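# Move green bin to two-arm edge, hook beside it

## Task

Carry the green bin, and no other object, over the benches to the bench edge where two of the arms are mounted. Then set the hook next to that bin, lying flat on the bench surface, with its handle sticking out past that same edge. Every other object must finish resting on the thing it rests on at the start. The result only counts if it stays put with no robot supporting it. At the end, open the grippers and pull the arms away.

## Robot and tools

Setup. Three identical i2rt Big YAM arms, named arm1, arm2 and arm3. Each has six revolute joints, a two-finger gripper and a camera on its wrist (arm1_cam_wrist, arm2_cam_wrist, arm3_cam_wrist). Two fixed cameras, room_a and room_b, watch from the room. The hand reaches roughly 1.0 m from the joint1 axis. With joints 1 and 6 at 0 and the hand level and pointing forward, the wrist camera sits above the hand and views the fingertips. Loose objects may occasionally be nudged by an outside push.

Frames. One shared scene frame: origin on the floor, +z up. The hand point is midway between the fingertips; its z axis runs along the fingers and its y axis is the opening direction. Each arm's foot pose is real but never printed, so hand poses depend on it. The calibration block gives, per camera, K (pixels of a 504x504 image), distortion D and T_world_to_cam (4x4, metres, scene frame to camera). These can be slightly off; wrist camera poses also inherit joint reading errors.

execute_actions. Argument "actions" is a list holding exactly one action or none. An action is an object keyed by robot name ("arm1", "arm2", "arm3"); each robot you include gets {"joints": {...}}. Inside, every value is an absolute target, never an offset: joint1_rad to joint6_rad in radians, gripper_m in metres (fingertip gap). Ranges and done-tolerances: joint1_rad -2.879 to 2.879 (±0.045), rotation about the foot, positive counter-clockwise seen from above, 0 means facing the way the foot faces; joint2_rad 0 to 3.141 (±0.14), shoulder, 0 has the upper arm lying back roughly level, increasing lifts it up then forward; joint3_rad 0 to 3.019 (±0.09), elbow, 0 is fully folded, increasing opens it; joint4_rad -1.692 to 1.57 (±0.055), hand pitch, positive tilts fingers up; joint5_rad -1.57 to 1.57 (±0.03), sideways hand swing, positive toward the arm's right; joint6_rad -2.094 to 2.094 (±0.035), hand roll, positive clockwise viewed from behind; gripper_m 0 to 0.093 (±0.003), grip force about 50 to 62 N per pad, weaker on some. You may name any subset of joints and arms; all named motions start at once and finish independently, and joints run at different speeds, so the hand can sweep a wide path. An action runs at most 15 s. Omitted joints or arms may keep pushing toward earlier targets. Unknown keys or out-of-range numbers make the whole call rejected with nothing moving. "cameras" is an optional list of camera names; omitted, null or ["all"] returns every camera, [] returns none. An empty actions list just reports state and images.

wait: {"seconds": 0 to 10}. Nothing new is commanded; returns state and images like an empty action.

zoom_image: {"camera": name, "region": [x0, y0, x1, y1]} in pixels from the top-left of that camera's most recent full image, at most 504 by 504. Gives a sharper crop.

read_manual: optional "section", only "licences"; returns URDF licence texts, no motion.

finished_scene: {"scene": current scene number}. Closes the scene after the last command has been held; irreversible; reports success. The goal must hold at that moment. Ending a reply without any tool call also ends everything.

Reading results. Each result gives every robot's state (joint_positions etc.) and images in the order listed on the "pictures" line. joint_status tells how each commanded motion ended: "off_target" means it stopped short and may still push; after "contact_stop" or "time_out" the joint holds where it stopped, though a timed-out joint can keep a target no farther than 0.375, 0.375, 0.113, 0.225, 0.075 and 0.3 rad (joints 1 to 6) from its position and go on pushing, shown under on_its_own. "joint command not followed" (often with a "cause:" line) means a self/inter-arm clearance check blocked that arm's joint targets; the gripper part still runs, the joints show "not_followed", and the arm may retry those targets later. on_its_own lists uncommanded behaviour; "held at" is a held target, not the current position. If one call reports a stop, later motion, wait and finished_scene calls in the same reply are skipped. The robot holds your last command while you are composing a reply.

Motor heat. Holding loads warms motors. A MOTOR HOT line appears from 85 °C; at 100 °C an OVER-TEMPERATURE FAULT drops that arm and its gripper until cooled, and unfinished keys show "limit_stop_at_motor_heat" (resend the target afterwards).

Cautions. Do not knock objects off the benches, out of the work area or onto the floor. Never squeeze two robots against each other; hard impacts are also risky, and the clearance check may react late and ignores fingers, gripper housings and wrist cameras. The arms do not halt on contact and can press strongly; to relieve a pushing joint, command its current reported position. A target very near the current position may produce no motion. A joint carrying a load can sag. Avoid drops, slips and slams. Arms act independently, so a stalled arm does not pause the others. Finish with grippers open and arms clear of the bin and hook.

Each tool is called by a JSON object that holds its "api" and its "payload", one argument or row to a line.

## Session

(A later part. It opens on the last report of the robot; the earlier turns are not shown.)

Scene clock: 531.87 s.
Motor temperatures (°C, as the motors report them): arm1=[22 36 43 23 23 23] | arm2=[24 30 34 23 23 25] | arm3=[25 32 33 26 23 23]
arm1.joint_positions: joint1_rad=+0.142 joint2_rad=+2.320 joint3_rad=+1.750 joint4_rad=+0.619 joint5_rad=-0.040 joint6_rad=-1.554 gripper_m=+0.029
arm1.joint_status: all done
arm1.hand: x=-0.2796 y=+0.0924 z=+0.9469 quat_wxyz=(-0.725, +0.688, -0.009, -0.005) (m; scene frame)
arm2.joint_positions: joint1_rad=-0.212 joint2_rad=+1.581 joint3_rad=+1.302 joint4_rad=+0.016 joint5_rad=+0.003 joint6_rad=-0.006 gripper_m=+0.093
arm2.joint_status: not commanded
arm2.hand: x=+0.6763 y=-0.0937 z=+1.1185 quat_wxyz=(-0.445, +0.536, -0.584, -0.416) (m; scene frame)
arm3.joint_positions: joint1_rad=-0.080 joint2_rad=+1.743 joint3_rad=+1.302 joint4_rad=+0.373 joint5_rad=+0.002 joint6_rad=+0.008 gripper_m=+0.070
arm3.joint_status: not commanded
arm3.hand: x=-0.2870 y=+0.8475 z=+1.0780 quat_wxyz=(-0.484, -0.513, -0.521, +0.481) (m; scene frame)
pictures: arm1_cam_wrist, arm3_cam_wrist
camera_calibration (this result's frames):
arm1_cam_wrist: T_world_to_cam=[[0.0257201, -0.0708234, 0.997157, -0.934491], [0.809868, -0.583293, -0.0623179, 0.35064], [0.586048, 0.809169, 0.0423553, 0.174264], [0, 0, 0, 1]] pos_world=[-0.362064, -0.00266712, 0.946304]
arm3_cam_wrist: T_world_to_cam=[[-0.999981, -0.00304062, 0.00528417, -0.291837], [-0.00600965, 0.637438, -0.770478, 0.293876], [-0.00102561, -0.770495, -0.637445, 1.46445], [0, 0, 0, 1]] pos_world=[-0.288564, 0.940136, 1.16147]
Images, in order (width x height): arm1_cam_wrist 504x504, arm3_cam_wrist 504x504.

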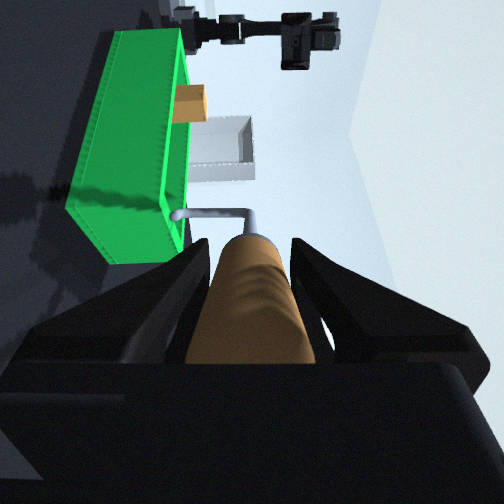

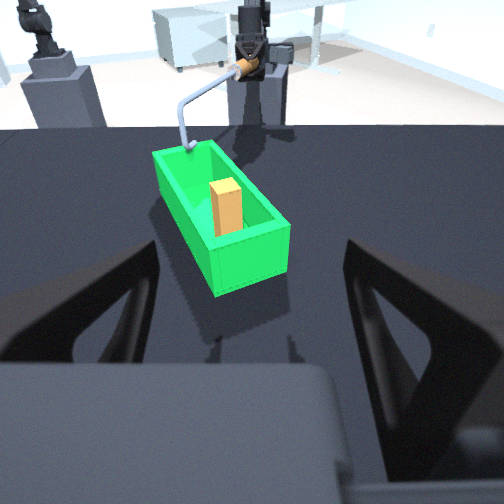

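{"api": "execute_actions", "payload": {
  "actions": [
    {"arm1":{"joints":{"joint3_rad":2.08}}}
  ],
  "cameras": []
}}

{"api": "execute_actions", "payload": {
  "actions": [
    {"arm1":{"joints":{"joint2_rad":2.39,"joint4_rad":0.43}}}
  ],
  "cameras": ["arm1_cam_wrist","arm3_cam_wrist"]
}}

Scene clock: 541.50 s.
Motor temperatures (°C, as the motors report them): arm1=[22 36 41 23 23 23] | arm2=[24 30 34 23 23 25] | arm3=[25 32 33 26 23 23]
arm1.joint_positions: joint1_rad=+0.142 joint2_rad=+2.335 joint3_rad=+1.989 joint4_rad=+0.598 joint5_rad=-0.040 joint6_rad=-1.536 gripper_m=+0.029
arm1.joint_status: joint3_rad time_out (moved +0.239 of +0.330)
arm1.on_its_own: joint3_rad reads +1.989 and still pushes toward +2.080 since a time_out
arm1.hand: x=-0.2772 y=+0.1256 z=+1.0686 quat_wxyz=(-0.792, +0.611, -0.012, -0.009) (m; scene frame)
arm2.joint_positions: joint1_rad=-0.212 joint2_rad=+1.581 joint3_rad=+1.302 joint4_rad=+0.016 joint5_rad=+0.003 joint6_rad=-0.006 gripper_m=+0.093
arm2.joint_status: not commanded
arm2.hand: x=+0.6763 y=-0.0937 z=+1.1185 quat_wxyz=(-0.445, +0.536, -0.584, -0.416) (m; scene frame)
arm3.joint_positions: joint1_rad=-0.080 joint2_rad=+1.743 joint3_rad=+1.302 joint4_rad=+0.373 joint5_rad=+0.002 joint6_rad=+0.008 gripper_m=+0.070
arm3.joint_status: not commanded
arm3.hand: x=-0.2870 y=+0.8475 z=+1.0780 quat_wxyz=(-0.484, -0.513, -0.521, +0.481) (m; scene frame)
pictures: none
No camera images: the call's "cameras" was empty. Leave "cameras" out to get every camera's image.

not run: a stop came earlier in this reply.

{"api": "execute_actions", "payload": {
  "actions": [
    {"arm1":{"joints":{"joint2_rad":2.39,"joint4_rad":0.43}}}
  ],
  "cameras": ["arm1_cam_wrist","arm3_cam_wrist"]
}}

Scene clock: 547.20 s.
Motor temperatures (°C, as the motors report them): arm1=[22 37 43 23 23 23] | arm2=[24 30 35 23 23 25] | arm3=[25 32 33 26 23 23]
arm1.joint_positions: joint1_rad=+0.142 joint2_rad=+2.459 joint3_rad=+2.000 joint4_rad=+0.401 joint5_rad=-0.040 joint6_rad=-1.538 gripper_m=+0.029
arm1.joint_status: all done
arm1.hand: x=-0.2774 y=+0.1422 z=+0.9126 quat_wxyz=(-0.687, +0.726, -0.017, -0.012) (m; scene frame)
arm2.joint_positions: joint1_rad=-0.212 joint2_rad=+1.581 joint3_rad=+1.302 joint4_rad=+0.016 joint5_rad=+0.003 joint6_rad=-0.006 gripper_m=+0.093
arm2.joint_status: not commanded
arm2.hand: x=+0.6763 y=-0.0937 z=+1.1185 quat_wxyz=(-0.445, +0.536, -0.584, -0.416) (m; scene frame)
arm3.joint_positions: joint1_rad=-0.080 joint2_rad=+1.743 joint3_rad=+1.302 joint4_rad=+0.373 joint5_rad=+0.002 joint6_rad=+0.008 gripper_m=+0.070
arm3.joint_status: not commanded
arm3.hand: x=-0.2870 y=+0.8475 z=+1.0780 quat_wxyz=(-0.484, -0.513, -0.521, +0.481) (m; scene frame)
pictures: arm1_cam_wrist, arm3_cam_wrist
camera_calibration (this result's frames):
arm1_cam_wrist: T_world_to_cam=[[0.0474942, 0.0360095, 0.998222, -0.906902], [0.809144, -0.587355, -0.0173101, 0.335081], [0.585687, 0.808528, -0.0570328, 0.224833], [0, 0, 0, 1]] pos_world=[-0.359738, 0.0476848, 0.923913]
arm3_cam_wrist: T_world_to_cam=[[-0.999981, -0.00304062, 0.00528417, -0.291837], [-0.00600965, 0.637438, -0.770478, 0.293876], [-0.00102561, -0.770495, -0.637445, 1.46445], [0, 0, 0, 1]] pos_world=[-0.288564, 0.940136, 1.16147]
Images, in order (width x height): arm1_cam_wrist 504x504, arm3_cam_wrist 504x504.

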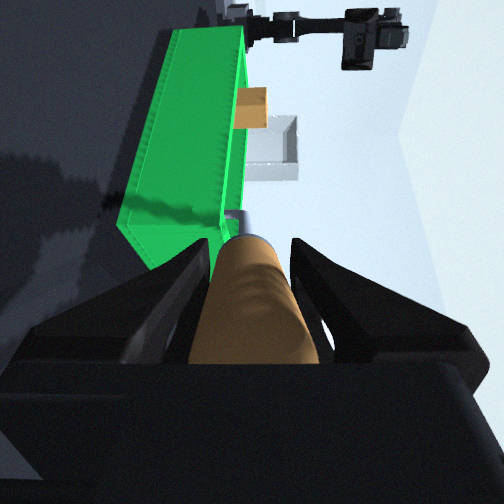

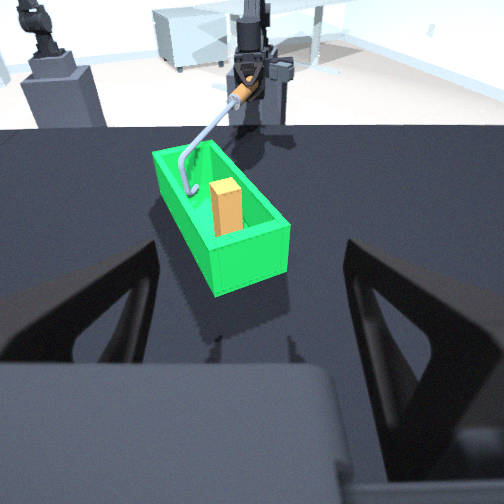

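{"api": "execute_actions", "payload": {
  "actions": [
    {"arm1":{"joints":{"joint3_rad":1.97,"joint2_rad":2.37}}}
  ],
  "cameras": []
}}

{"api": "execute_actions", "payload": {
  "actions": [
    {"arm1":{"joints":{"joint3_rad":1.81,"joint2_rad":2.255}}}
  ],
  "cameras": ["arm1_cam_wrist","arm3_cam_wrist"]
}}

Scene clock: 556.40 s.
Motor temperatures (°C, as the motors report them): arm1=[22 38 44 23 23 23] | arm2=[24 30 35 23 23 25] | arm3=[25 32 33 26 23 23]
arm1.joint_positions: joint1_rad=+0.142 joint2_rad=+2.436 joint3_rad=+1.955 joint4_rad=+0.401 joint5_rad=-0.040 joint6_rad=-1.538 gripper_m=+0.029
arm1.joint_status: all done
arm1.hand: x=-0.2778 y=+0.1337 z=+0.9078 quat_wxyz=(-0.680, +0.733, -0.018, -0.012) (m; scene frame)
arm2.joint_positions: joint1_rad=-0.212 joint2_rad=+1.581 joint3_rad=+1.302 joint4_rad=+0.016 joint5_rad=+0.003 joint6_rad=-0.006 gripper_m=+0.093
arm2.joint_status: not commanded
arm2.hand: x=+0.6763 y=-0.0937 z=+1.1185 quat_wxyz=(-0.445, +0.536, -0.584, -0.416) (m; scene frame)
arm3.joint_positions: joint1_rad=-0.080 joint2_rad=+1.743 joint3_rad=+1.302 joint4_rad=+0.373 joint5_rad=+0.002 joint6_rad=+0.008 gripper_m=+0.070
arm3.joint_status: not commanded
arm3.hand: x=-0.2870 y=+0.8475 z=+1.0780 quat_wxyz=(-0.484, -0.513, -0.521, +0.481) (m; scene frame)
pictures: none
No camera images: the call's "cameras" was empty. Leave "cameras" out to get every camera's image.

Scene clock: 557.33 s.
Motor temperatures (°C, as the motors report them): arm1=[22 38 44 23 23 23] | arm2=[24 30 35 23 23 25] | arm3=[25 32 33 26 23 23]
arm1.joint_positions: joint1_rad=+0.142 joint2_rad=+2.316 joint3_rad=+1.789 joint4_rad=+0.401 joint5_rad=-0.043 joint6_rad=-1.536 gripper_m=+0.029
arm1.joint_status: all done
arm1.hand: x=-0.2799 y=+0.0984 z=+0.9187 quat_wxyz=(-0.662, +0.749, -0.018, -0.014) (m; scene frame)
arm2.joint_positions: joint1_rad=-0.212 joint2_rad=+1.581 joint3_rad=+1.302 joint4_rad=+0.016 joint5_rad=+0.003 joint6_rad=-0.006 gripper_m=+0.093
arm2.joint_status: not commanded
arm2.hand: x=+0.6763 y=-0.0937 z=+1.1185 quat_wxyz=(-0.445, +0.536, -0.584, -0.416) (m; scene frame)
arm3.joint_positions: joint1_rad=-0.080 joint2_rad=+1.743 joint3_rad=+1.302 joint4_rad=+0.373 joint5_rad=+0.002 joint6_rad=+0.008 gripper_m=+0.070
arm3.joint_status: not commanded
arm3.hand: x=-0.2870 y=+0.8475 z=+1.0780 quat_wxyz=(-0.484, -0.513, -0.521, +0.481) (m; scene frame)
pictures: arm1_cam_wrist, arm3_cam_wrist
camera_calibration (this result's frames):
arm1_cam_wrist: T_world_to_cam=[[0.0518417, 0.104083, 0.993217, -0.912254], [0.811114, -0.584582, 0.0189237, 0.278517], [0.582586, 0.804631, -0.114729, 0.314584], [0, 0, 0, 1]] pos_world=[-0.361889, 0.00464147, 0.936887]
arm3_cam_wrist: T_world_to_cam=[[-0.999981, -0.00304062, 0.00528417, -0.291837], [-0.00600965, 0.637438, -0.770478, 0.293876], [-0.00102561, -0.770495, -0.637445, 1.46445], [0, 0, 0, 1]] pos_world=[-0.288564, 0.940136, 1.16147]
Images, in order (width x height): arm1_cam_wrist 504x504, arm3_cam_wrist 504x504.

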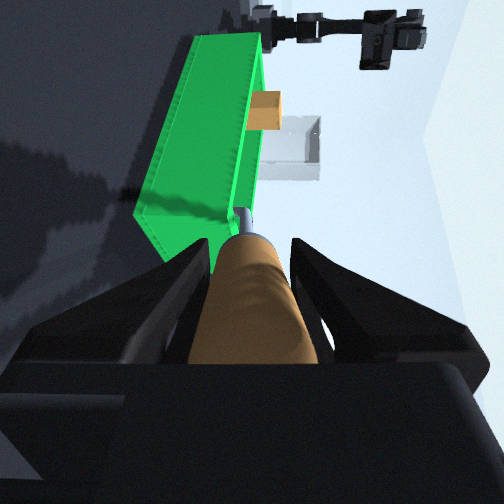

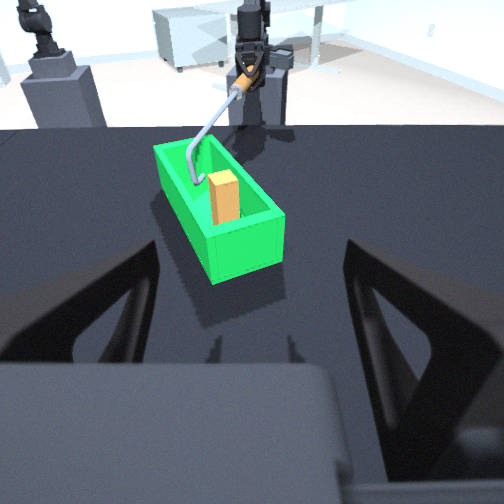

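{"api": "execute_actions", "payload": {
  "actions": [
    {"arm1":{"joints":{"joint3_rad":1.612,"joint2_rad":2.108}}}
  ],
  "cameras": []
}}

{"api": "execute_actions", "payload": {
  "actions": [
    {"arm1":{"joints":{"joint3_rad":1.35,"joint2_rad":1.915}}}
  ],
  "cameras": ["arm1_cam_wrist","arm3_cam_wrist"]
}}

Scene clock: 569.80 s.
Motor temperatures (°C, as the motors report them): arm1=[22 38 41 23 23 23] | arm2=[24 30 35 23 23 25] | arm3=[25 32 33 26 23 23]
arm1.joint_positions: joint1_rad=+0.142 joint2_rad=+2.163 joint3_rad=+1.588 joint4_rad=+0.401 joint5_rad=-0.043 joint6_rad=-1.536 gripper_m=+0.029
arm1.joint_status: all done
arm1.hand: x=-0.2821 y=+0.0481 z=+0.9355 quat_wxyz=(-0.644, +0.765, -0.020, -0.015) (m; scene frame)
arm2.joint_positions: joint1_rad=-0.212 joint2_rad=+1.581 joint3_rad=+1.302 joint4_rad=+0.016 joint5_rad=+0.003 joint6_rad=-0.006 gripper_m=+0.093
arm2.joint_status: not commanded
arm2.hand: x=+0.6763 y=-0.0937 z=+1.1185 quat_wxyz=(-0.445, +0.536, -0.584, -0.416) (m; scene frame)
arm3.joint_positions: joint1_rad=-0.080 joint2_rad=+1.743 joint3_rad=+1.302 joint4_rad=+0.373 joint5_rad=+0.002 joint6_rad=+0.008 gripper_m=+0.070
arm3.joint_status: not commanded
arm3.hand: x=-0.2870 y=+0.8475 z=+1.0780 quat_wxyz=(-0.484, -0.513, -0.521, +0.481) (m; scene frame)
pictures: none
No camera images: the call's "cameras" was empty. Leave "cameras" out to get every camera's image.

Scene clock: 570.90 s.
Motor temperatures (°C, as the motors report them): arm1=[22 38 41 23 23 23] | arm2=[24 30 35 23 23 25] | arm3=[25 32 33 26 23 23]
arm1.joint_positions: joint1_rad=+0.142 joint2_rad=+1.957 joint3_rad=+1.329 joint4_rad=+0.401 joint5_rad=-0.041 joint6_rad=-1.535 gripper_m=+0.029
arm1.joint_status: all done
arm1.hand: x=-0.2852 y=-0.0281 z=+0.9551 quat_wxyz=(-0.624, +0.781, -0.022, -0.015) (m; scene frame)
arm2.joint_positions: joint1_rad=-0.212 joint2_rad=+1.581 joint3_rad=+1.302 joint4_rad=+0.016 joint5_rad=+0.003 joint6_rad=-0.006 gripper_m=+0.093
arm2.joint_status: not commanded
arm2.hand: x=+0.6763 y=-0.0937 z=+1.1185 quat_wxyz=(-0.445, +0.536, -0.584, -0.416) (m; scene frame)
arm3.joint_positions: joint1_rad=-0.080 joint2_rad=+1.743 joint3_rad=+1.302 joint4_rad=+0.373 joint5_rad=+0.002 joint6_rad=+0.008 gripper_m=+0.070
arm3.joint_status: not commanded
arm3.hand: x=-0.2870 y=+0.8475 z=+1.0780 quat_wxyz=(-0.484, -0.513, -0.521, +0.481) (m; scene frame)
pictures: arm1_cam_wrist, arm3_cam_wrist
camera_calibration (this result's frames):
arm1_cam_wrist: T_world_to_cam=[[0.0578497, 0.202837, 0.977502, -0.915383], [0.810266, -0.581533, 0.0727191, 0.156647], [0.5832, 0.78783, -0.197994, 0.502847], [0, 0, 0, 1]] pos_world=[-0.367232, -0.119389, 0.982958]
arm3_cam_wrist: T_world_to_cam=[[-0.999981, -0.00304062, 0.00528417, -0.291837], [-0.00600965, 0.637438, -0.770478, 0.293876], [-0.00102561, -0.770495, -0.637445, 1.46445], [0, 0, 0, 1]] pos_world=[-0.288564, 0.940136, 1.16147]
Images, in order (width x height): arm1_cam_wrist 504x504, arm3_cam_wrist 504x504.

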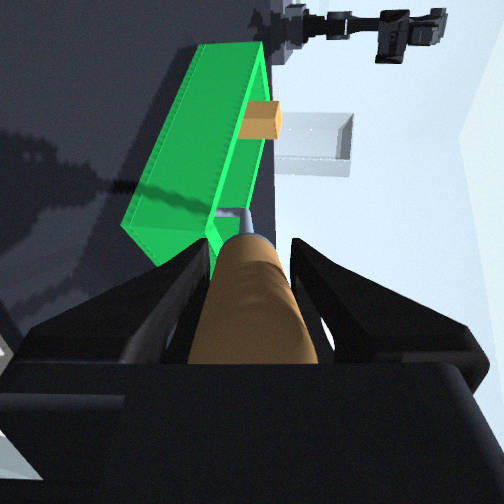

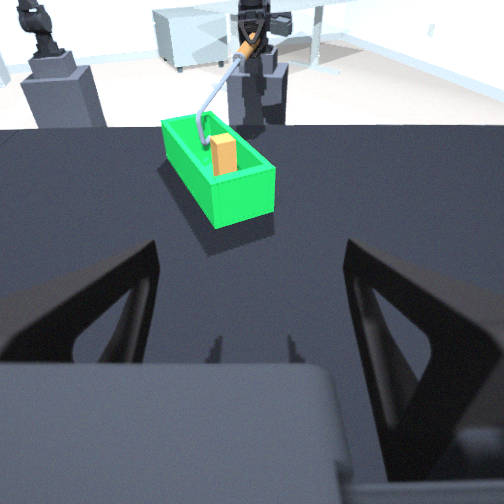

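{"api": "execute_actions", "payload": {
  "actions": [
    {"arm1":{"joints":{"joint1_rad":0.23,"joint3_rad":1.045,"joint2_rad":1.68}}}
  ],
  "cameras": ["arm1_cam_wrist","arm3_cam_wrist","room_b"]
}}

Scene clock: 579.37 s.
Motor temperatures (°C, as the motors report them): arm1=[22 37 40 23 23 23] | arm2=[24 30 35 23 23 25] | arm3=[25 32 33 26 23 23]
arm1.joint_positions: joint1_rad=+0.241 joint2_rad=+1.715 joint3_rad=+1.025 joint4_rad=+0.401 joint5_rad=-0.043 joint6_rad=-1.535 gripper_m=+0.029
arm1.joint_status: all done
arm1.hand: x=-0.3570 y=-0.1311 z=+0.9618 quat_wxyz=(-0.598, +0.800, +0.018, -0.046) (m; scene frame)
arm2.joint_positions: joint1_rad=-0.212 joint2_rad=+1.581 joint3_rad=+1.302 joint4_rad=+0.016 joint5_rad=+0.003 joint6_rad=-0.006 gripper_m=+0.093
arm2.joint_status: not commanded
arm2.hand: x=+0.6763 y=-0.0937 z=+1.1185 quat_wxyz=(-0.445, +0.536, -0.584, -0.416) (m; scene frame)
arm3.joint_positions: joint1_rad=-0.080 joint2_rad=+1.743 joint3_rad=+1.302 joint4_rad=+0.373 joint5_rad=+0.002 joint6_rad=+0.008 gripper_m=+0.070
arm3.joint_status: not commanded
arm3.hand: x=-0.2870 y=+0.8475 z=+1.0780 quat_wxyz=(-0.484, -0.513, -0.521, +0.481) (m; scene frame)
pictures: arm1_cam_wrist, arm3_cam_wrist, room_b
camera_calibration (this result's frames):
arm1_cam_wrist: T_world_to_cam=[[0.0340884, 0.266629, 0.963196, -0.883299], [0.864881, -0.490818, 0.105257, 0.154481], [0.500818, 0.829462, -0.247333, 0.650678], [0, 0, 0, 1]] pos_world=[-0.429369, -0.228378, 0.995464]
arm3_cam_wrist: T_world_to_cam=[[-0.999981, -0.00304062, 0.00528417, -0.291837], [-0.00600965, 0.637438, -0.770478, 0.293876], [-0.00102561, -0.770495, -0.637445, 1.46445], [0, 0, 0, 1]] pos_world=[-0.288564, 0.940136, 1.16147]
Images, in order (width x height): arm1_cam_wrist 504x504, arm3_cam_wrist 504x504, room_b 504x504.

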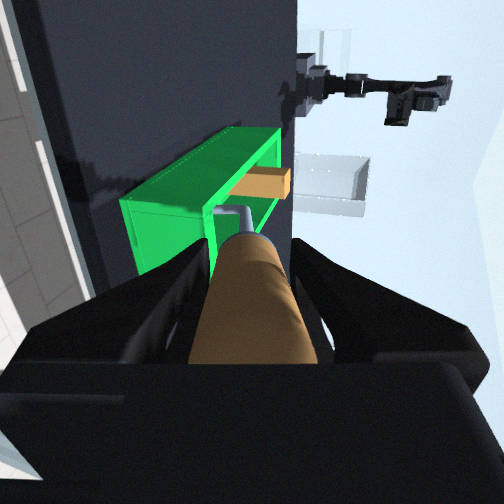

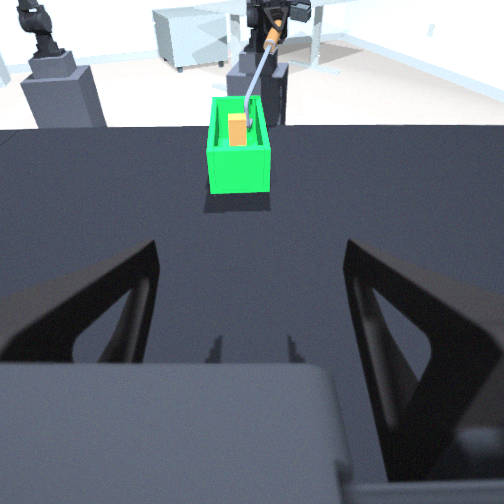

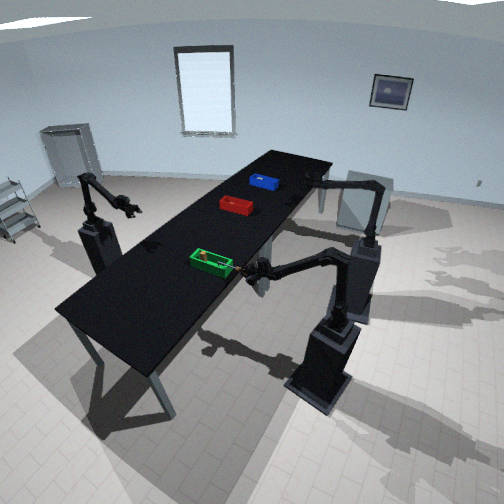

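{"api": "execute_actions", "payload": {
  "actions": [
    {"arm1":{"joints":{"joint3_rad":0.932,"joint2_rad":1.583}}}
  ],
  "cameras": ["arm1_cam_wrist","arm3_cam_wrist"]
}}

Scene clock: 586.00 s.
Motor temperatures (°C, as the motors report them): arm1=[22 36 39 23 23 23] | arm2=[24 30 35 23 23 25] | arm3=[25 32 33 26 23 23]
arm1.joint_positions: joint1_rad=+0.241 joint2_rad=+1.628 joint3_rad=+0.906 joint4_rad=+0.401 joint5_rad=-0.042 joint6_rad=-1.535 gripper_m=+0.029
arm1.joint_status: all done
arm1.hand: x=-0.3545 y=-0.1736 z=+0.9536 quat_wxyz=(-0.585, +0.810, +0.017, -0.045) (m; scene frame)
arm2.joint_positions: joint1_rad=-0.212 joint2_rad=+1.581 joint3_rad=+1.302 joint4_rad=+0.016 joint5_rad=+0.003 joint6_rad=-0.006 gripper_m=+0.093
arm2.joint_status: not commanded
arm2.hand: x=+0.6763 y=-0.0937 z=+1.1185 quat_wxyz=(-0.445, +0.536, -0.584, -0.416) (m; scene frame)
arm3.joint_positions: joint1_rad=-0.080 joint2_rad=+1.743 joint3_rad=+1.302 joint4_rad=+0.373 joint5_rad=+0.002 joint6_rad=+0.008 gripper_m=+0.070
arm3.joint_status: not commanded
arm3.hand: x=-0.2870 y=+0.8475 z=+1.0780 quat_wxyz=(-0.484, -0.513, -0.521, +0.481) (m; scene frame)
pictures: arm1_cam_wrist, arm3_cam_wrist
camera_calibration (this result's frames):
arm1_cam_wrist: T_world_to_cam=[[0.0323761, 0.297981, 0.954023, -0.850534], [0.864013, -0.488175, 0.123156, 0.115488], [0.502428, 0.8203, -0.273264, 0.706355], [0, 0, 0, 1]] pos_world=[-0.427139, -0.269602, 0.990227]
arm3_cam_wrist: T_world_to_cam=[[-0.999981, -0.00304062, 0.00528417, -0.291837], [-0.00600965, 0.637438, -0.770478, 0.293876], [-0.00102561, -0.770495, -0.637445, 1.46445], [0, 0, 0, 1]] pos_world=[-0.288564, 0.940136, 1.16147]
Images, in order (width x height): arm1_cam_wrist 504x504, arm3_cam_wrist 504x504.

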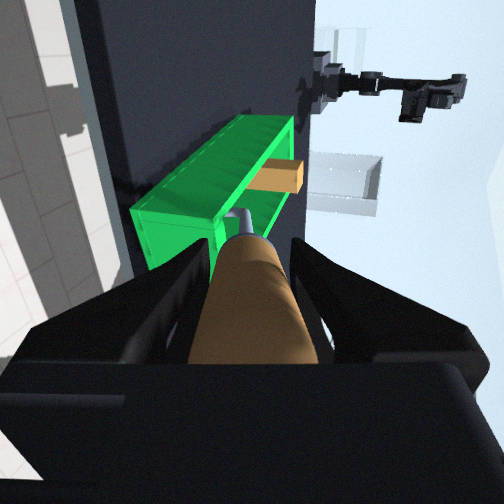

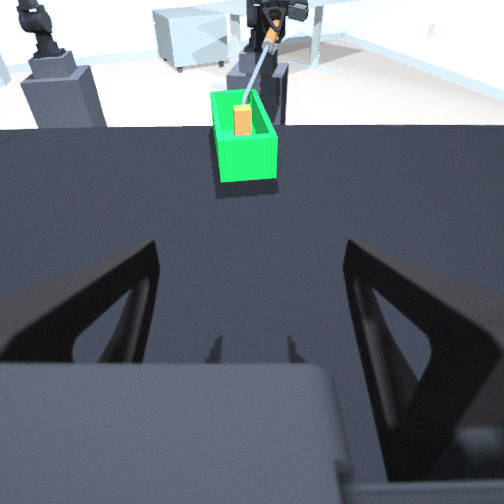

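{"api": "execute_actions", "payload": {
  "actions": [
    {"arm1":{"joints":{"joint4_rad":0.80}}}
  ],
  "cameras": []
}}

{"api": "execute_actions", "payload": {
  "actions": [
    {"arm1":{"joints":{"joint1_rad":-0.232,"joint2_rad":2.04,"joint3_rad":1.40,"joint5_rad":-0.2}}}
  ],
  "cameras": ["arm1_cam_wrist","room_b"]
}}

Scene clock: 602.97 s.
Motor temperatures (°C, as the motors report them): arm1=[22 34 39 23 23 23] | arm2=[24 30 35 23 23 25] | arm3=[25 32 33 26 23 23]
arm1.joint_positions: joint1_rad=+0.241 joint2_rad=+1.628 joint3_rad=+0.904 joint4_rad=+0.746 joint5_rad=-0.042 joint6_rad=-1.535 gripper_m=+0.029
arm1.joint_status: all done
arm1.hand: x=-0.3547 y=-0.1618 z=+1.0362 quat_wxyz=(-0.715, +0.697, +0.019, -0.048) (m; scene frame)
arm2.joint_positions: joint1_rad=-0.212 joint2_rad=+1.581 joint3_rad=+1.302 joint4_rad=+0.016 joint5_rad=+0.003 joint6_rad=-0.006 gripper_m=+0.093
arm2.joint_status: not commanded
arm2.hand: x=+0.6763 y=-0.0937 z=+1.1185 quat_wxyz=(-0.445, +0.536, -0.584, -0.416) (m; scene frame)
arm3.joint_positions: joint1_rad=-0.080 joint2_rad=+1.743 joint3_rad=+1.302 joint4_rad=+0.373 joint5_rad=+0.002 joint6_rad=+0.008 gripper_m=+0.070
arm3.joint_status: not commanded
arm3.hand: x=-0.2870 y=+0.8475 z=+1.0780 quat_wxyz=(-0.484, -0.513, -0.521, +0.481) (m; scene frame)
pictures: none
No camera images: the call's "cameras" was empty. Leave "cameras" out to get every camera's image.

Scene clock: 605.43 s.
Motor temperatures (°C, as the motors report them): arm1=[22 35 40 23 23 23] | arm2=[24 30 35 23 23 25] | arm3=[25 32 33 26 23 23]
arm1.joint_positions: joint1_rad=-0.223 joint2_rad=+2.098 joint3_rad=+1.307 joint4_rad=+0.753 joint5_rad=-0.201 joint6_rad=-1.525 gripper_m=+0.029
arm1.joint_status: joint3_rad time_out (moved +0.403 of +0.496); the others done
arm1.on_its_own: joint3_rad reads +1.307 and still pushes toward +1.400 since a time_out
arm1.hand: x=-0.0332 y=-0.0733 z=+0.9202 quat_wxyz=(-0.693, +0.713, -0.097, +0.052) (m; scene frame)
arm2.joint_positions: joint1_rad=-0.212 joint2_rad=+1.581 joint3_rad=+1.302 joint4_rad=+0.016 joint5_rad=+0.003 joint6_rad=-0.006 gripper_m=+0.093
arm2.joint_status: not commanded
arm2.hand: x=+0.6763 y=-0.0937 z=+1.1185 quat_wxyz=(-0.445, +0.536, -0.584, -0.416) (m; scene frame)
arm3.joint_positions: joint1_rad=-0.080 joint2_rad=+1.743 joint3_rad=+1.302 joint4_rad=+0.373 joint5_rad=+0.002 joint6_rad=+0.008 gripper_m=+0.070
arm3.joint_status: not commanded
arm3.hand: x=-0.2870 y=+0.8475 z=+1.0780 quat_wxyz=(-0.484, -0.513, -0.521, +0.481) (m; scene frame)
pictures: arm1_cam_wrist, room_b
camera_calibration (this result's frames):
arm1_cam_wrist: T_world_to_cam=[[0.067769, 0.00255629, 0.997698, -0.919683], [0.67253, -0.738773, -0.043789, 0.0198169], [0.73696, 0.673949, -0.0517851, 0.246794], [0, 0, 0, 1]] pos_world=[-0.132879, -0.149335, 0.931213]
Images, in order (width x height): arm1_cam_wrist 504x504, room_b 504x504.

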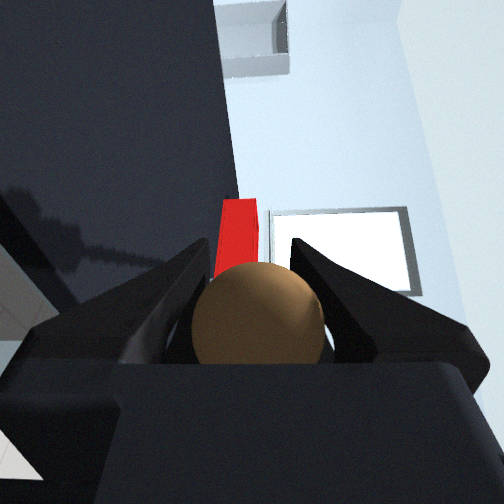

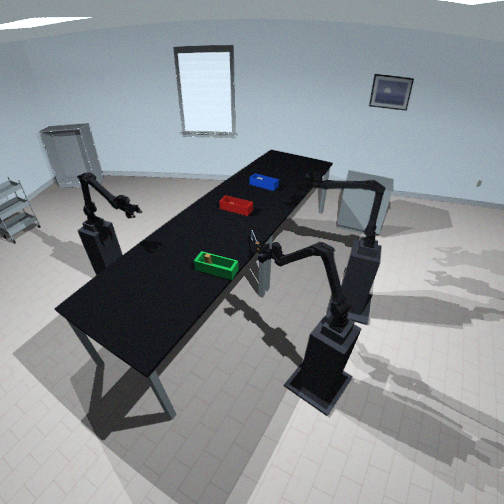

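{"api": "execute_actions", "payload": {
  "actions": [
    {"arm1":{"joints":{"joint2_rad":2.16,"joint4_rad":1.40,"joint5_rad":-0.417,"joint6_rad":0.02}}}
  ],
  "cameras": ["arm1_cam_wrist","arm3_cam_wrist","room_b"]
}}

Scene clock: 621.60 s.
Motor temperatures (°C, as the motors report them): arm1=[22 36 43 23 23 23] | arm2=[24 30 35 23 23 25] | arm3=[25 32 33 26 23 23]
arm1.joint_positions: joint1_rad=-0.226 joint2_rad=+2.215 joint3_rad=+1.325 joint4_rad=+1.361 joint5_rad=-0.417 joint6_rad=+0.011 gripper_m=+0.029
arm1.joint_status: all done
arm1.hand: x=-0.0763 y=-0.0892 z=+0.9786 quat_wxyz=(-0.636, +0.423, -0.334, -0.552) (m; scene frame)
arm2.joint_positions: joint1_rad=-0.212 joint2_rad=+1.581 joint3_rad=+1.302 joint4_rad=+0.016 joint5_rad=+0.003 joint6_rad=-0.006 gripper_m=+0.093
arm2.joint_status: not commanded
arm2.hand: x=+0.6763 y=-0.0937 z=+1.1185 quat_wxyz=(-0.445, +0.536, -0.584, -0.416) (m; scene frame)
arm3.joint_positions: joint1_rad=-0.080 joint2_rad=+1.743 joint3_rad=+1.302 joint4_rad=+0.373 joint5_rad=+0.002 joint6_rad=+0.008 gripper_m=+0.070
arm3.joint_status: not commanded
arm3.hand: x=-0.2870 y=+0.8475 z=+1.0780 quat_wxyz=(-0.484, -0.513, -0.521, +0.481) (m; scene frame)
pictures: arm1_cam_wrist, arm3_cam_wrist, room_b
camera_calibration (this result's frames):
arm1_cam_wrist: T_world_to_cam=[[0.986599, -0.0479979, 0.155942, -0.0855786], [0.144699, -0.184237, -0.972172, 0.957292], [0.0753925, 0.981709, -0.174823, 0.389625], [0, 0, 0, 1]] pos_world=[-0.0834621, -0.210237, 1.01211]
arm3_cam_wrist: T_world_to_cam=[[-0.999981, -0.00304062, 0.00528417, -0.291837], [-0.00600965, 0.637438, -0.770478, 0.293876], [-0.00102561, -0.770495, -0.637445, 1.46445], [0, 0, 0, 1]] pos_world=[-0.288564, 0.940136, 1.16147]
Images, in order (width x height): arm1_cam_wrist 504x504, arm3_cam_wrist 504x504, room_b 504x504.

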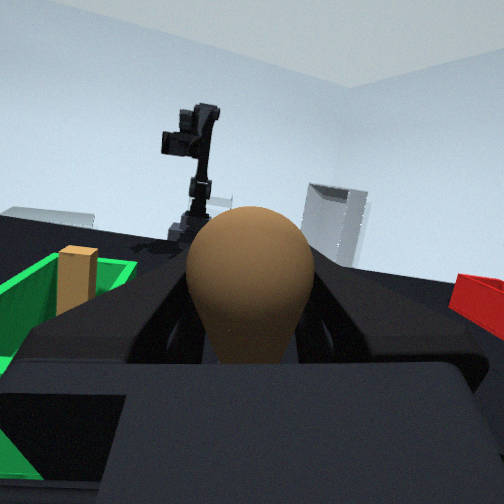

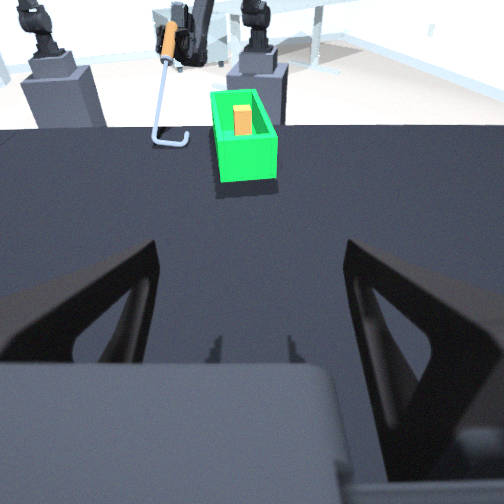

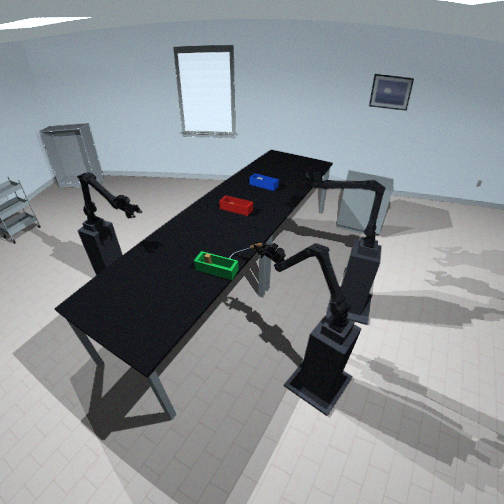

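{"api": "execute_actions", "payload": {
  "actions": [
    {"arm1":{"joints":{"joint4_rad":0.95}}}
  ],
  "cameras": ["arm1_cam_wrist","arm3_cam_wrist"]
}}

Scene clock: 627.77 s.
Motor temperatures (°C, as the motors report them): arm1=[22 36 43 23 23 23] | arm2=[24 30 35 23 23 25] | arm3=[25 32 33 26 23 23]
arm1.joint_positions: joint1_rad=-0.226 joint2_rad=+2.185 joint3_rad=+1.346 joint4_rad=+0.956 joint5_rad=-0.417 joint6_rad=+0.015 gripper_m=+0.029
arm1.joint_status: all done
arm1.hand: x=-0.0644 y=-0.0611 z=+0.9211 quat_wxyz=(-0.532, +0.479, -0.464, -0.521) (m; scene frame)
arm2.joint_positions: joint1_rad=-0.212 joint2_rad=+1.581 joint3_rad=+1.302 joint4_rad=+0.016 joint5_rad=+0.003 joint6_rad=-0.006 gripper_m=+0.093
arm2.joint_status: not commanded
arm2.hand: x=+0.6763 y=-0.0937 z=+1.1185 quat_wxyz=(-0.445, +0.536, -0.584, -0.416) (m; scene frame)
arm3.joint_positions: joint1_rad=-0.080 joint2_rad=+1.743 joint3_rad=+1.302 joint4_rad=+0.373 joint5_rad=+0.002 joint6_rad=+0.008 gripper_m=+0.070
arm3.joint_status: not commanded
arm3.hand: x=-0.2870 y=+0.8475 z=+1.0780 quat_wxyz=(-0.484, -0.513, -0.521, +0.481) (m; scene frame)
pictures: arm1_cam_wrist, arm3_cam_wrist
camera_calibration (this result's frames):
arm1_cam_wrist: T_world_to_cam=[[0.999706, -0.0156318, 0.018511, 0.0424011], [0.00855031, -0.487242, -0.873225, 0.786411], [0.0226694, 0.873127, -0.486965, 0.628601], [0, 0, 0, 1]] pos_world=[-0.0633627, -0.165014, 0.992035]
arm3_cam_wrist: T_world_to_cam=[[-0.999981, -0.00304062, 0.00528417, -0.291837], [-0.00600965, 0.637438, -0.770478, 0.293876], [-0.00102561, -0.770495, -0.637445, 1.46445], [0, 0, 0, 1]] pos_world=[-0.288564, 0.940136, 1.16147]
Images, in order (width x height): arm1_cam_wrist 504x504, arm3_cam_wrist 504x504.

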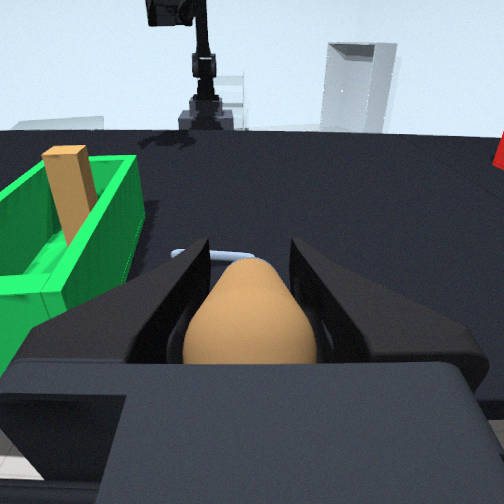

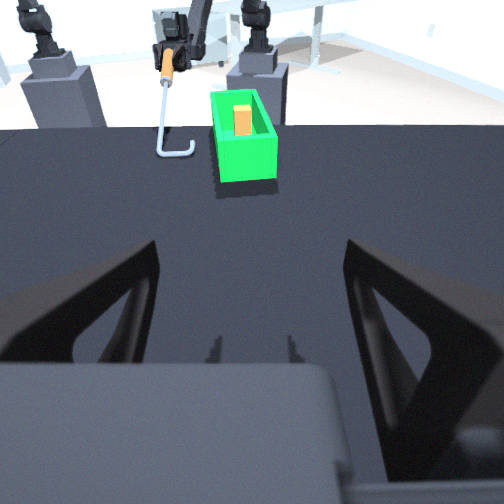

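{"api": "execute_actions", "payload": {
  "actions": [
    {"arm1":{"joints":{"joint2_rad":2.36,"joint3_rad":1.41,"joint4_rad":1.05}}}
  ],
  "cameras": ["arm1_cam_wrist","room_b"]
}}

Scene clock: 634.23 s.
Motor temperatures (°C, as the motors report them): arm1=[22 36 42 23 23 23] | arm2=[24 30 35 23 23 25] | arm3=[25 32 33 26 23 23]
arm1.joint_positions: joint1_rad=-0.226 joint2_rad=+2.395 joint3_rad=+1.377 joint4_rad=+1.041 joint5_rad=-0.416 joint6_rad=+0.015 gripper_m=+0.029
arm1.joint_status: all done
arm1.hand: x=-0.0662 y=-0.0633 z=+0.7953 quat_wxyz=(-0.502, +0.492, -0.496, -0.509) (m; scene frame)
arm2.joint_positions: joint1_rad=-0.212 joint2_rad=+1.581 joint3_rad=+1.302 joint4_rad=+0.016 joint5_rad=+0.003 joint6_rad=-0.006 gripper_m=+0.093
arm2.joint_status: not commanded
arm2.hand: x=+0.6763 y=-0.0937 z=+1.1185 quat_wxyz=(-0.445, +0.536, -0.584, -0.416) (m; scene frame)
arm3.joint_positions: joint1_rad=-0.080 joint2_rad=+1.743 joint3_rad=+1.302 joint4_rad=+0.373 joint5_rad=+0.002 joint6_rad=+0.008 gripper_m=+0.070
arm3.joint_status: not commanded
arm3.hand: x=-0.2870 y=+0.8475 z=+1.0780 quat_wxyz=(-0.484, -0.513, -0.521, +0.481) (m; scene frame)
pictures: arm1_cam_wrist, room_b
camera_calibration (this result's frames):
arm1_cam_wrist: T_world_to_cam=[[0.999719, -0.0157367, -0.0177339, 0.0753059], [-0.023508, -0.560641, -0.827726, 0.632569], [0.00308338, 0.82791, -0.560853, 0.623947], [0, 0, 0, 1]] pos_world=[-0.0623382, -0.160743, 0.874872]
Images, in order (width x height): arm1_cam_wrist 504x504, room_b 504x504.

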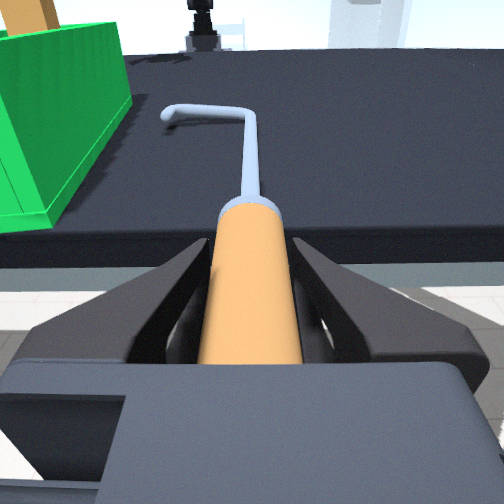

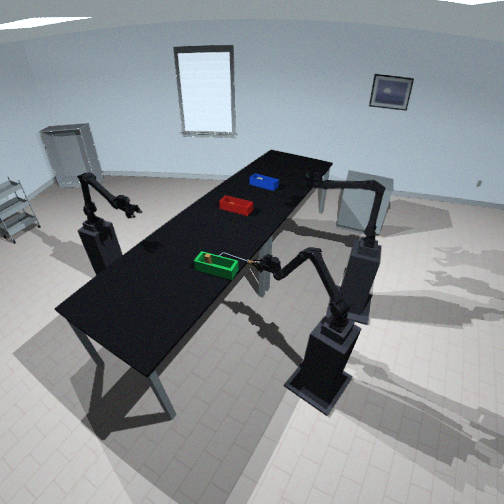

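{"api": "execute_actions", "payload": {
  "actions": [
    {"arm1":{"joints":{"gripper_m":0.093}}}
  ],
  "cameras": ["arm1_cam_wrist"]
}}

{"api": "execute_actions", "payload": {
  "actions": [
    {"arm1":{"joints":{"joint2_rad":1.8,"joint3_rad":1.1,"joint4_rad":0.7}},"arm3":{"joints":{"joint2_rad":1.3,"joint3_rad":1.0}}}
  ],
  "cameras": ["arm1_cam_wrist","room_b"]
}}

{"api": "zoom_image", "payload": {
  "camera": "room_b",
  "region": [180, 230, 290, 300]
}}

Scene clock: 640.60 s.
Motor temperatures (°C, as the motors report them): arm1=[22 36 41 23 23 23] | arm2=[24 30 35 23 23 25] | arm3=[25 32 33 26 23 23]
arm1.joint_positions: joint1_rad=-0.226 joint2_rad=+2.387 joint3_rad=+1.377 joint4_rad=+1.041 joint5_rad=-0.416 joint6_rad=+0.015 gripper_m=+0.093
arm1.joint_status: all done
arm1.hand: x=-0.0658 y=-0.0625 z=+0.8019 quat_wxyz=(-0.505, +0.491, -0.493, -0.511) (m; scene frame)
arm2.joint_positions: joint1_rad=-0.212 joint2_rad=+1.581 joint3_rad=+1.302 joint4_rad=+0.016 joint5_rad=+0.003 joint6_rad=-0.006 gripper_m=+0.093
arm2.joint_status: not commanded
arm2.hand: x=+0.6763 y=-0.0937 z=+1.1185 quat_wxyz=(-0.445, +0.536, -0.584, -0.416) (m; scene frame)
arm3.joint_positions: joint1_rad=-0.080 joint2_rad=+1.743 joint3_rad=+1.302 joint4_rad=+0.373 joint5_rad=+0.002 joint6_rad=+0.008 gripper_m=+0.070
arm3.joint_status: not commanded
arm3.hand: x=-0.2870 y=+0.8475 z=+1.0780 quat_wxyz=(-0.484, -0.513, -0.521, +0.481) (m; scene frame)
pictures: arm1_cam_wrist
camera_calibration (this result's frames):
arm1_cam_wrist: T_world_to_cam=[[0.999775, -0.0156683, -0.0143307, 0.0722893], [-0.0206116, -0.553972, -0.83228, 0.642812], [0.00510163, 0.832388, -0.55417, 0.622011], [0, 0, 0, 1]] pos_world=[-0.0621969, -0.160522, 0.880736]
Images, in order (width x height): arm1_cam_wrist 504x504.

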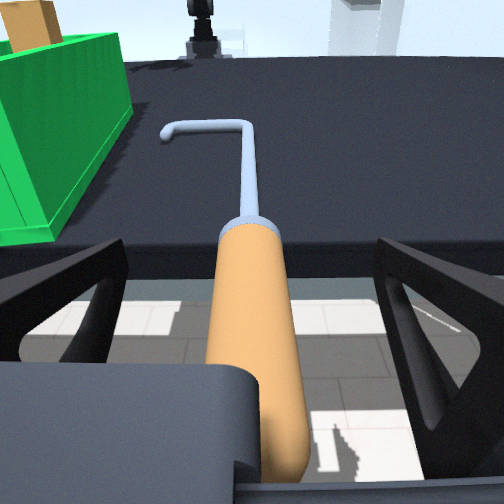

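Scene clock: 642.10 s.
Motor temperatures (°C, as the motors report them): arm1=[22 36 40 23 23 23] | arm2=[24 30 35 23 23 25] | arm3=[25 32 33 26 23 23]
arm1.joint_positions: joint1_rad=-0.226 joint2_rad=+1.800 joint3_rad=+1.104 joint4_rad=+0.704 joint5_rad=-0.416 joint6_rad=+0.015 gripper_m=+0.093
arm1.joint_status: all done
arm1.hand: x=-0.0968 y=-0.1367 z=+1.0181 quat_wxyz=(-0.498, +0.494, -0.501, -0.508) (m; scene frame)
arm2.joint_positions: joint1_rad=-0.212 joint2_rad=+1.581 joint3_rad=+1.302 joint4_rad=+0.016 joint5_rad=+0.003 joint6_rad=-0.006 gripper_m=+0.093
arm2.joint_status: not commanded
arm2.hand: x=+0.6763 y=-0.0937 z=+1.1185 quat_wxyz=(-0.445, +0.536, -0.584, -0.416) (m; scene frame)
arm3.joint_positions: joint1_rad=-0.080 joint2_rad=+1.289 joint3_rad=+1.006 joint4_rad=+0.386 joint5_rad=+0.002 joint6_rad=+0.008 gripper_m=+0.070
arm3.joint_status: all done
arm3.hand: x=-0.2875 y=+0.9987 z=+1.1986 quat_wxyz=(-0.528, -0.469, -0.478, +0.523) (m; scene frame)
pictures: arm1_cam_wrist, room_b
camera_calibration (this result's frames):
arm1_cam_wrist: T_world_to_cam=[[0.999601, -0.0159096, -0.0233544, 0.114336], [-0.028257, -0.571577, -0.820062, 0.765424], [-0.000301974, 0.820394, -0.571798, 0.819516], [0, 0, 0, 1]] pos_world=[-0.0924145, -0.233009, 1.09896]
Images, in order (width x height): arm1_cam_wrist 504x504, room_b 504x504.

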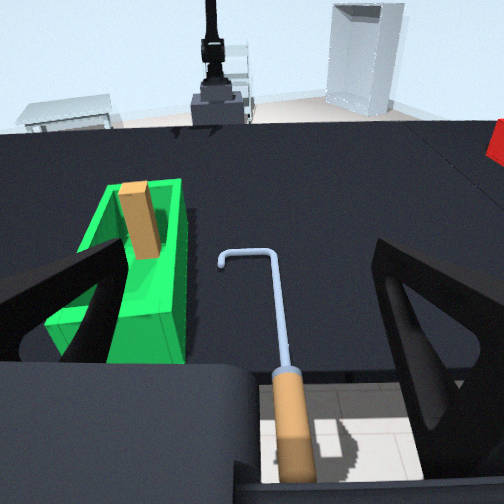

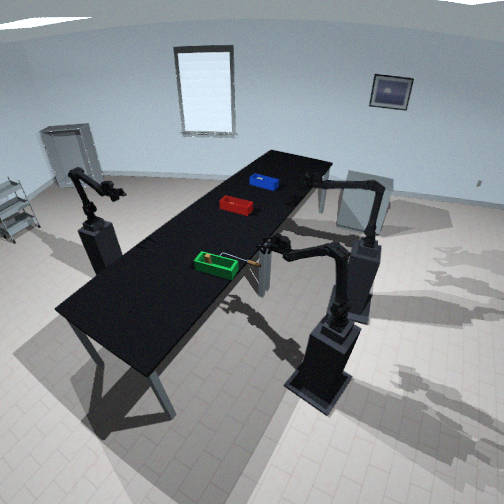

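Region (180, 230, 290, 300) of room_b's 504x504 image, scaled by 4.582, with more detail than that image has; it fills the top 321 rows of this view, and the rest is white.

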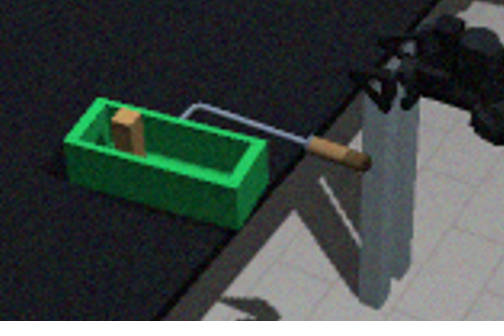

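{"api": "execute_actions", "payload": {
  "actions": [
    {"arm1":{"joints":{"joint1_rad":0.067,"joint2_rad":2.225,"joint3_rad":1.20,"joint4_rad":1.085,"joint5_rad":-0.118,"gripper_m":0.075}}}
  ],
  "cameras": ["arm1_cam_wrist"]
}}

Scene clock: 652.67 s.
Motor temperatures (°C, as the motors report them): arm1=[22 35 39 23 23 23] | arm2=[24 30 35 23 23 25] | arm3=[25 31 33 26 23 23]
arm1.joint_positions: joint1_rad=+0.069 joint2_rad=+2.245 joint3_rad=+1.177 joint4_rad=+1.067 joint5_rad=-0.120 joint6_rad=+0.015 gripper_m=+0.075
arm1.joint_status: all done
arm1.hand: x=-0.2474 y=-0.0660 z=+0.8278 quat_wxyz=(-0.495, +0.494, -0.504, -0.506) (m; scene frame)
arm2.joint_positions: joint1_rad=-0.212 joint2_rad=+1.581 joint3_rad=+1.302 joint4_rad=+0.016 joint5_rad=+0.003 joint6_rad=-0.006 gripper_m=+0.093
arm2.joint_status: not commanded
arm2.hand: x=+0.6763 y=-0.0937 z=+1.1185 quat_wxyz=(-0.445, +0.536, -0.584, -0.416) (m; scene frame)
arm3.joint_positions: joint1_rad=-0.080 joint2_rad=+1.289 joint3_rad=+1.006 joint4_rad=+0.386 joint5_rad=+0.002 joint6_rad=+0.008 gripper_m=+0.070
arm3.joint_status: not commanded
arm3.hand: x=-0.2875 y=+0.9987 z=+1.1986 quat_wxyz=(-0.528, -0.469, -0.478, +0.523) (m; scene frame)
pictures: arm1_cam_wrist
camera_calibration (this result's frames):
arm1_cam_wrist: T_world_to_cam=[[0.999488, -0.0179595, -0.0264956, 0.264002], [-0.0320016, -0.578155, -0.815299, 0.640122], [-0.000676141, 0.81573, -0.578433, 0.657763], [0, 0, 0, 1]] pos_world=[-0.242937, -0.161726, 0.909358]
Images, in order (width x height): arm1_cam_wrist 504x504.

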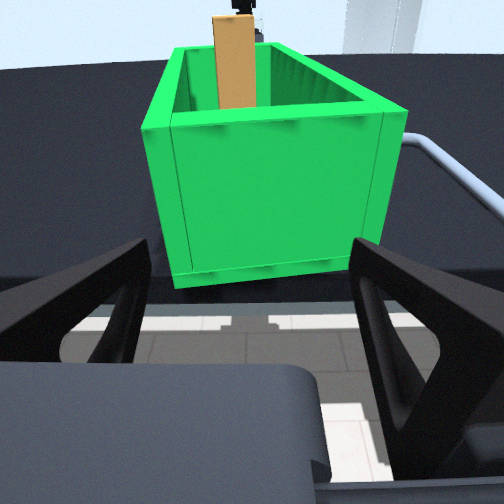

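{"api": "execute_actions", "payload": {
  "actions": [
    {"arm1":{"joints":{"joint2_rad":2.315,"joint3_rad":1.475,"joint4_rad":0.90}}}
  ],
  "cameras": []
}}

{"api": "execute_actions", "payload": {
  "actions": [
    {"arm1":{"joints":{"joint2_rad":1.9,"joint3_rad":0.85}}}
  ],
  "cameras": ["arm1_cam_wrist"]
}}

Scene clock: 662.47 s.
Motor temperatures (°C, as the motors report them): arm1=[22 35 38 23 23 23] | arm2=[24 30 35 23 23 25] | arm3=[25 31 34 26 23 23]
arm1.joint_positions: joint1_rad=+0.069 joint2_rad=+2.330 joint3_rad=+1.433 joint4_rad=+0.905 joint5_rad=-0.120 joint6_rad=+0.015 gripper_m=+0.075
arm1.joint_status: all done
arm1.hand: x=-0.2385 y=+0.0082 z=+0.8409 quat_wxyz=(-0.498, +0.492, -0.502, -0.508) (m; scene frame)
arm2.joint_positions: joint1_rad=-0.212 joint2_rad=+1.581 joint3_rad=+1.302 joint4_rad=+0.016 joint5_rad=+0.003 joint6_rad=-0.006 gripper_m=+0.093
arm2.joint_status: not commanded
arm2.hand: x=+0.6763 y=-0.0937 z=+1.1185 quat_wxyz=(-0.445, +0.536, -0.584, -0.416) (m; scene frame)
arm3.joint_positions: joint1_rad=-0.080 joint2_rad=+1.289 joint3_rad=+1.006 joint4_rad=+0.386 joint5_rad=+0.002 joint6_rad=+0.008 gripper_m=+0.070
arm3.joint_status: not commanded
arm3.hand: x=-0.2875 y=+0.9987 z=+1.1986 quat_wxyz=(-0.528, -0.469, -0.478, +0.523) (m; scene frame)
pictures: none
No camera images: the call's "cameras" was empty. Leave "cameras" out to get every camera's image.

Scene clock: 663.90 s.
Motor temperatures (°C, as the motors report them): arm1=[22 35 38 23 23 23] | arm2=[24 30 35 23 23 25] | arm3=[25 31 34 26 23 23]
arm1.joint_positions: joint1_rad=+0.069 joint2_rad=+1.910 joint3_rad=+0.843 joint4_rad=+0.901 joint5_rad=-0.120 joint6_rad=+0.015 gripper_m=+0.075
arm1.joint_status: all done
arm1.hand: x=-0.2594 y=-0.1678 z=+0.8686 quat_wxyz=(-0.448, +0.528, -0.549, -0.468) (m; scene frame)
arm2.joint_positions: joint1_rad=-0.212 joint2_rad=+1.581 joint3_rad=+1.302 joint4_rad=+0.016 joint5_rad=+0.003 joint6_rad=-0.006 gripper_m=+0.093
arm2.joint_status: not commanded
arm2.hand: x=+0.6763 y=-0.0937 z=+1.1185 quat_wxyz=(-0.445, +0.536, -0.584, -0.416) (m; scene frame)
arm3.joint_positions: joint1_rad=-0.080 joint2_rad=+1.289 joint3_rad=+1.006 joint4_rad=+0.386 joint5_rad=+0.002 joint6_rad=+0.008 gripper_m=+0.070
arm3.joint_status: not commanded
arm3.hand: x=-0.2875 y=+0.9987 z=+1.1986 quat_wxyz=(-0.528, -0.469, -0.478, +0.523) (m; scene frame)
pictures: arm1_cam_wrist
camera_calibration (this result's frames):
arm1_cam_wrist: T_world_to_cam=[[0.998829, -0.0222425, -0.0429558, 0.288686], [-0.0461657, -0.703496, -0.709198, 0.497352], [-0.0144449, 0.710351, -0.7037, 0.851895], [0, 0, 0, 1]] pos_world=[-0.253082, -0.248837, 0.9646]
Images, in order (width x height): arm1_cam_wrist 504x504.

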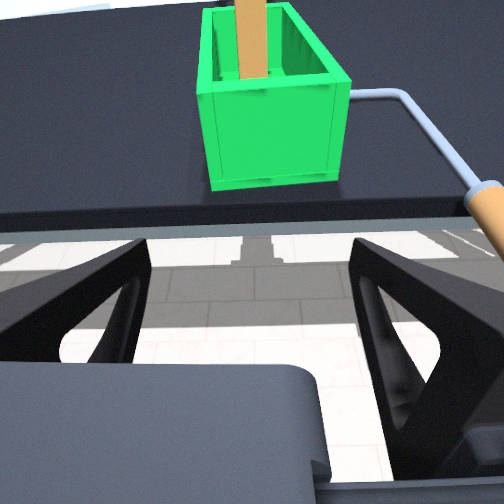

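{"api": "finished_scene", "payload": {
  "scene": 1
}}

The scene is finished: the task was done.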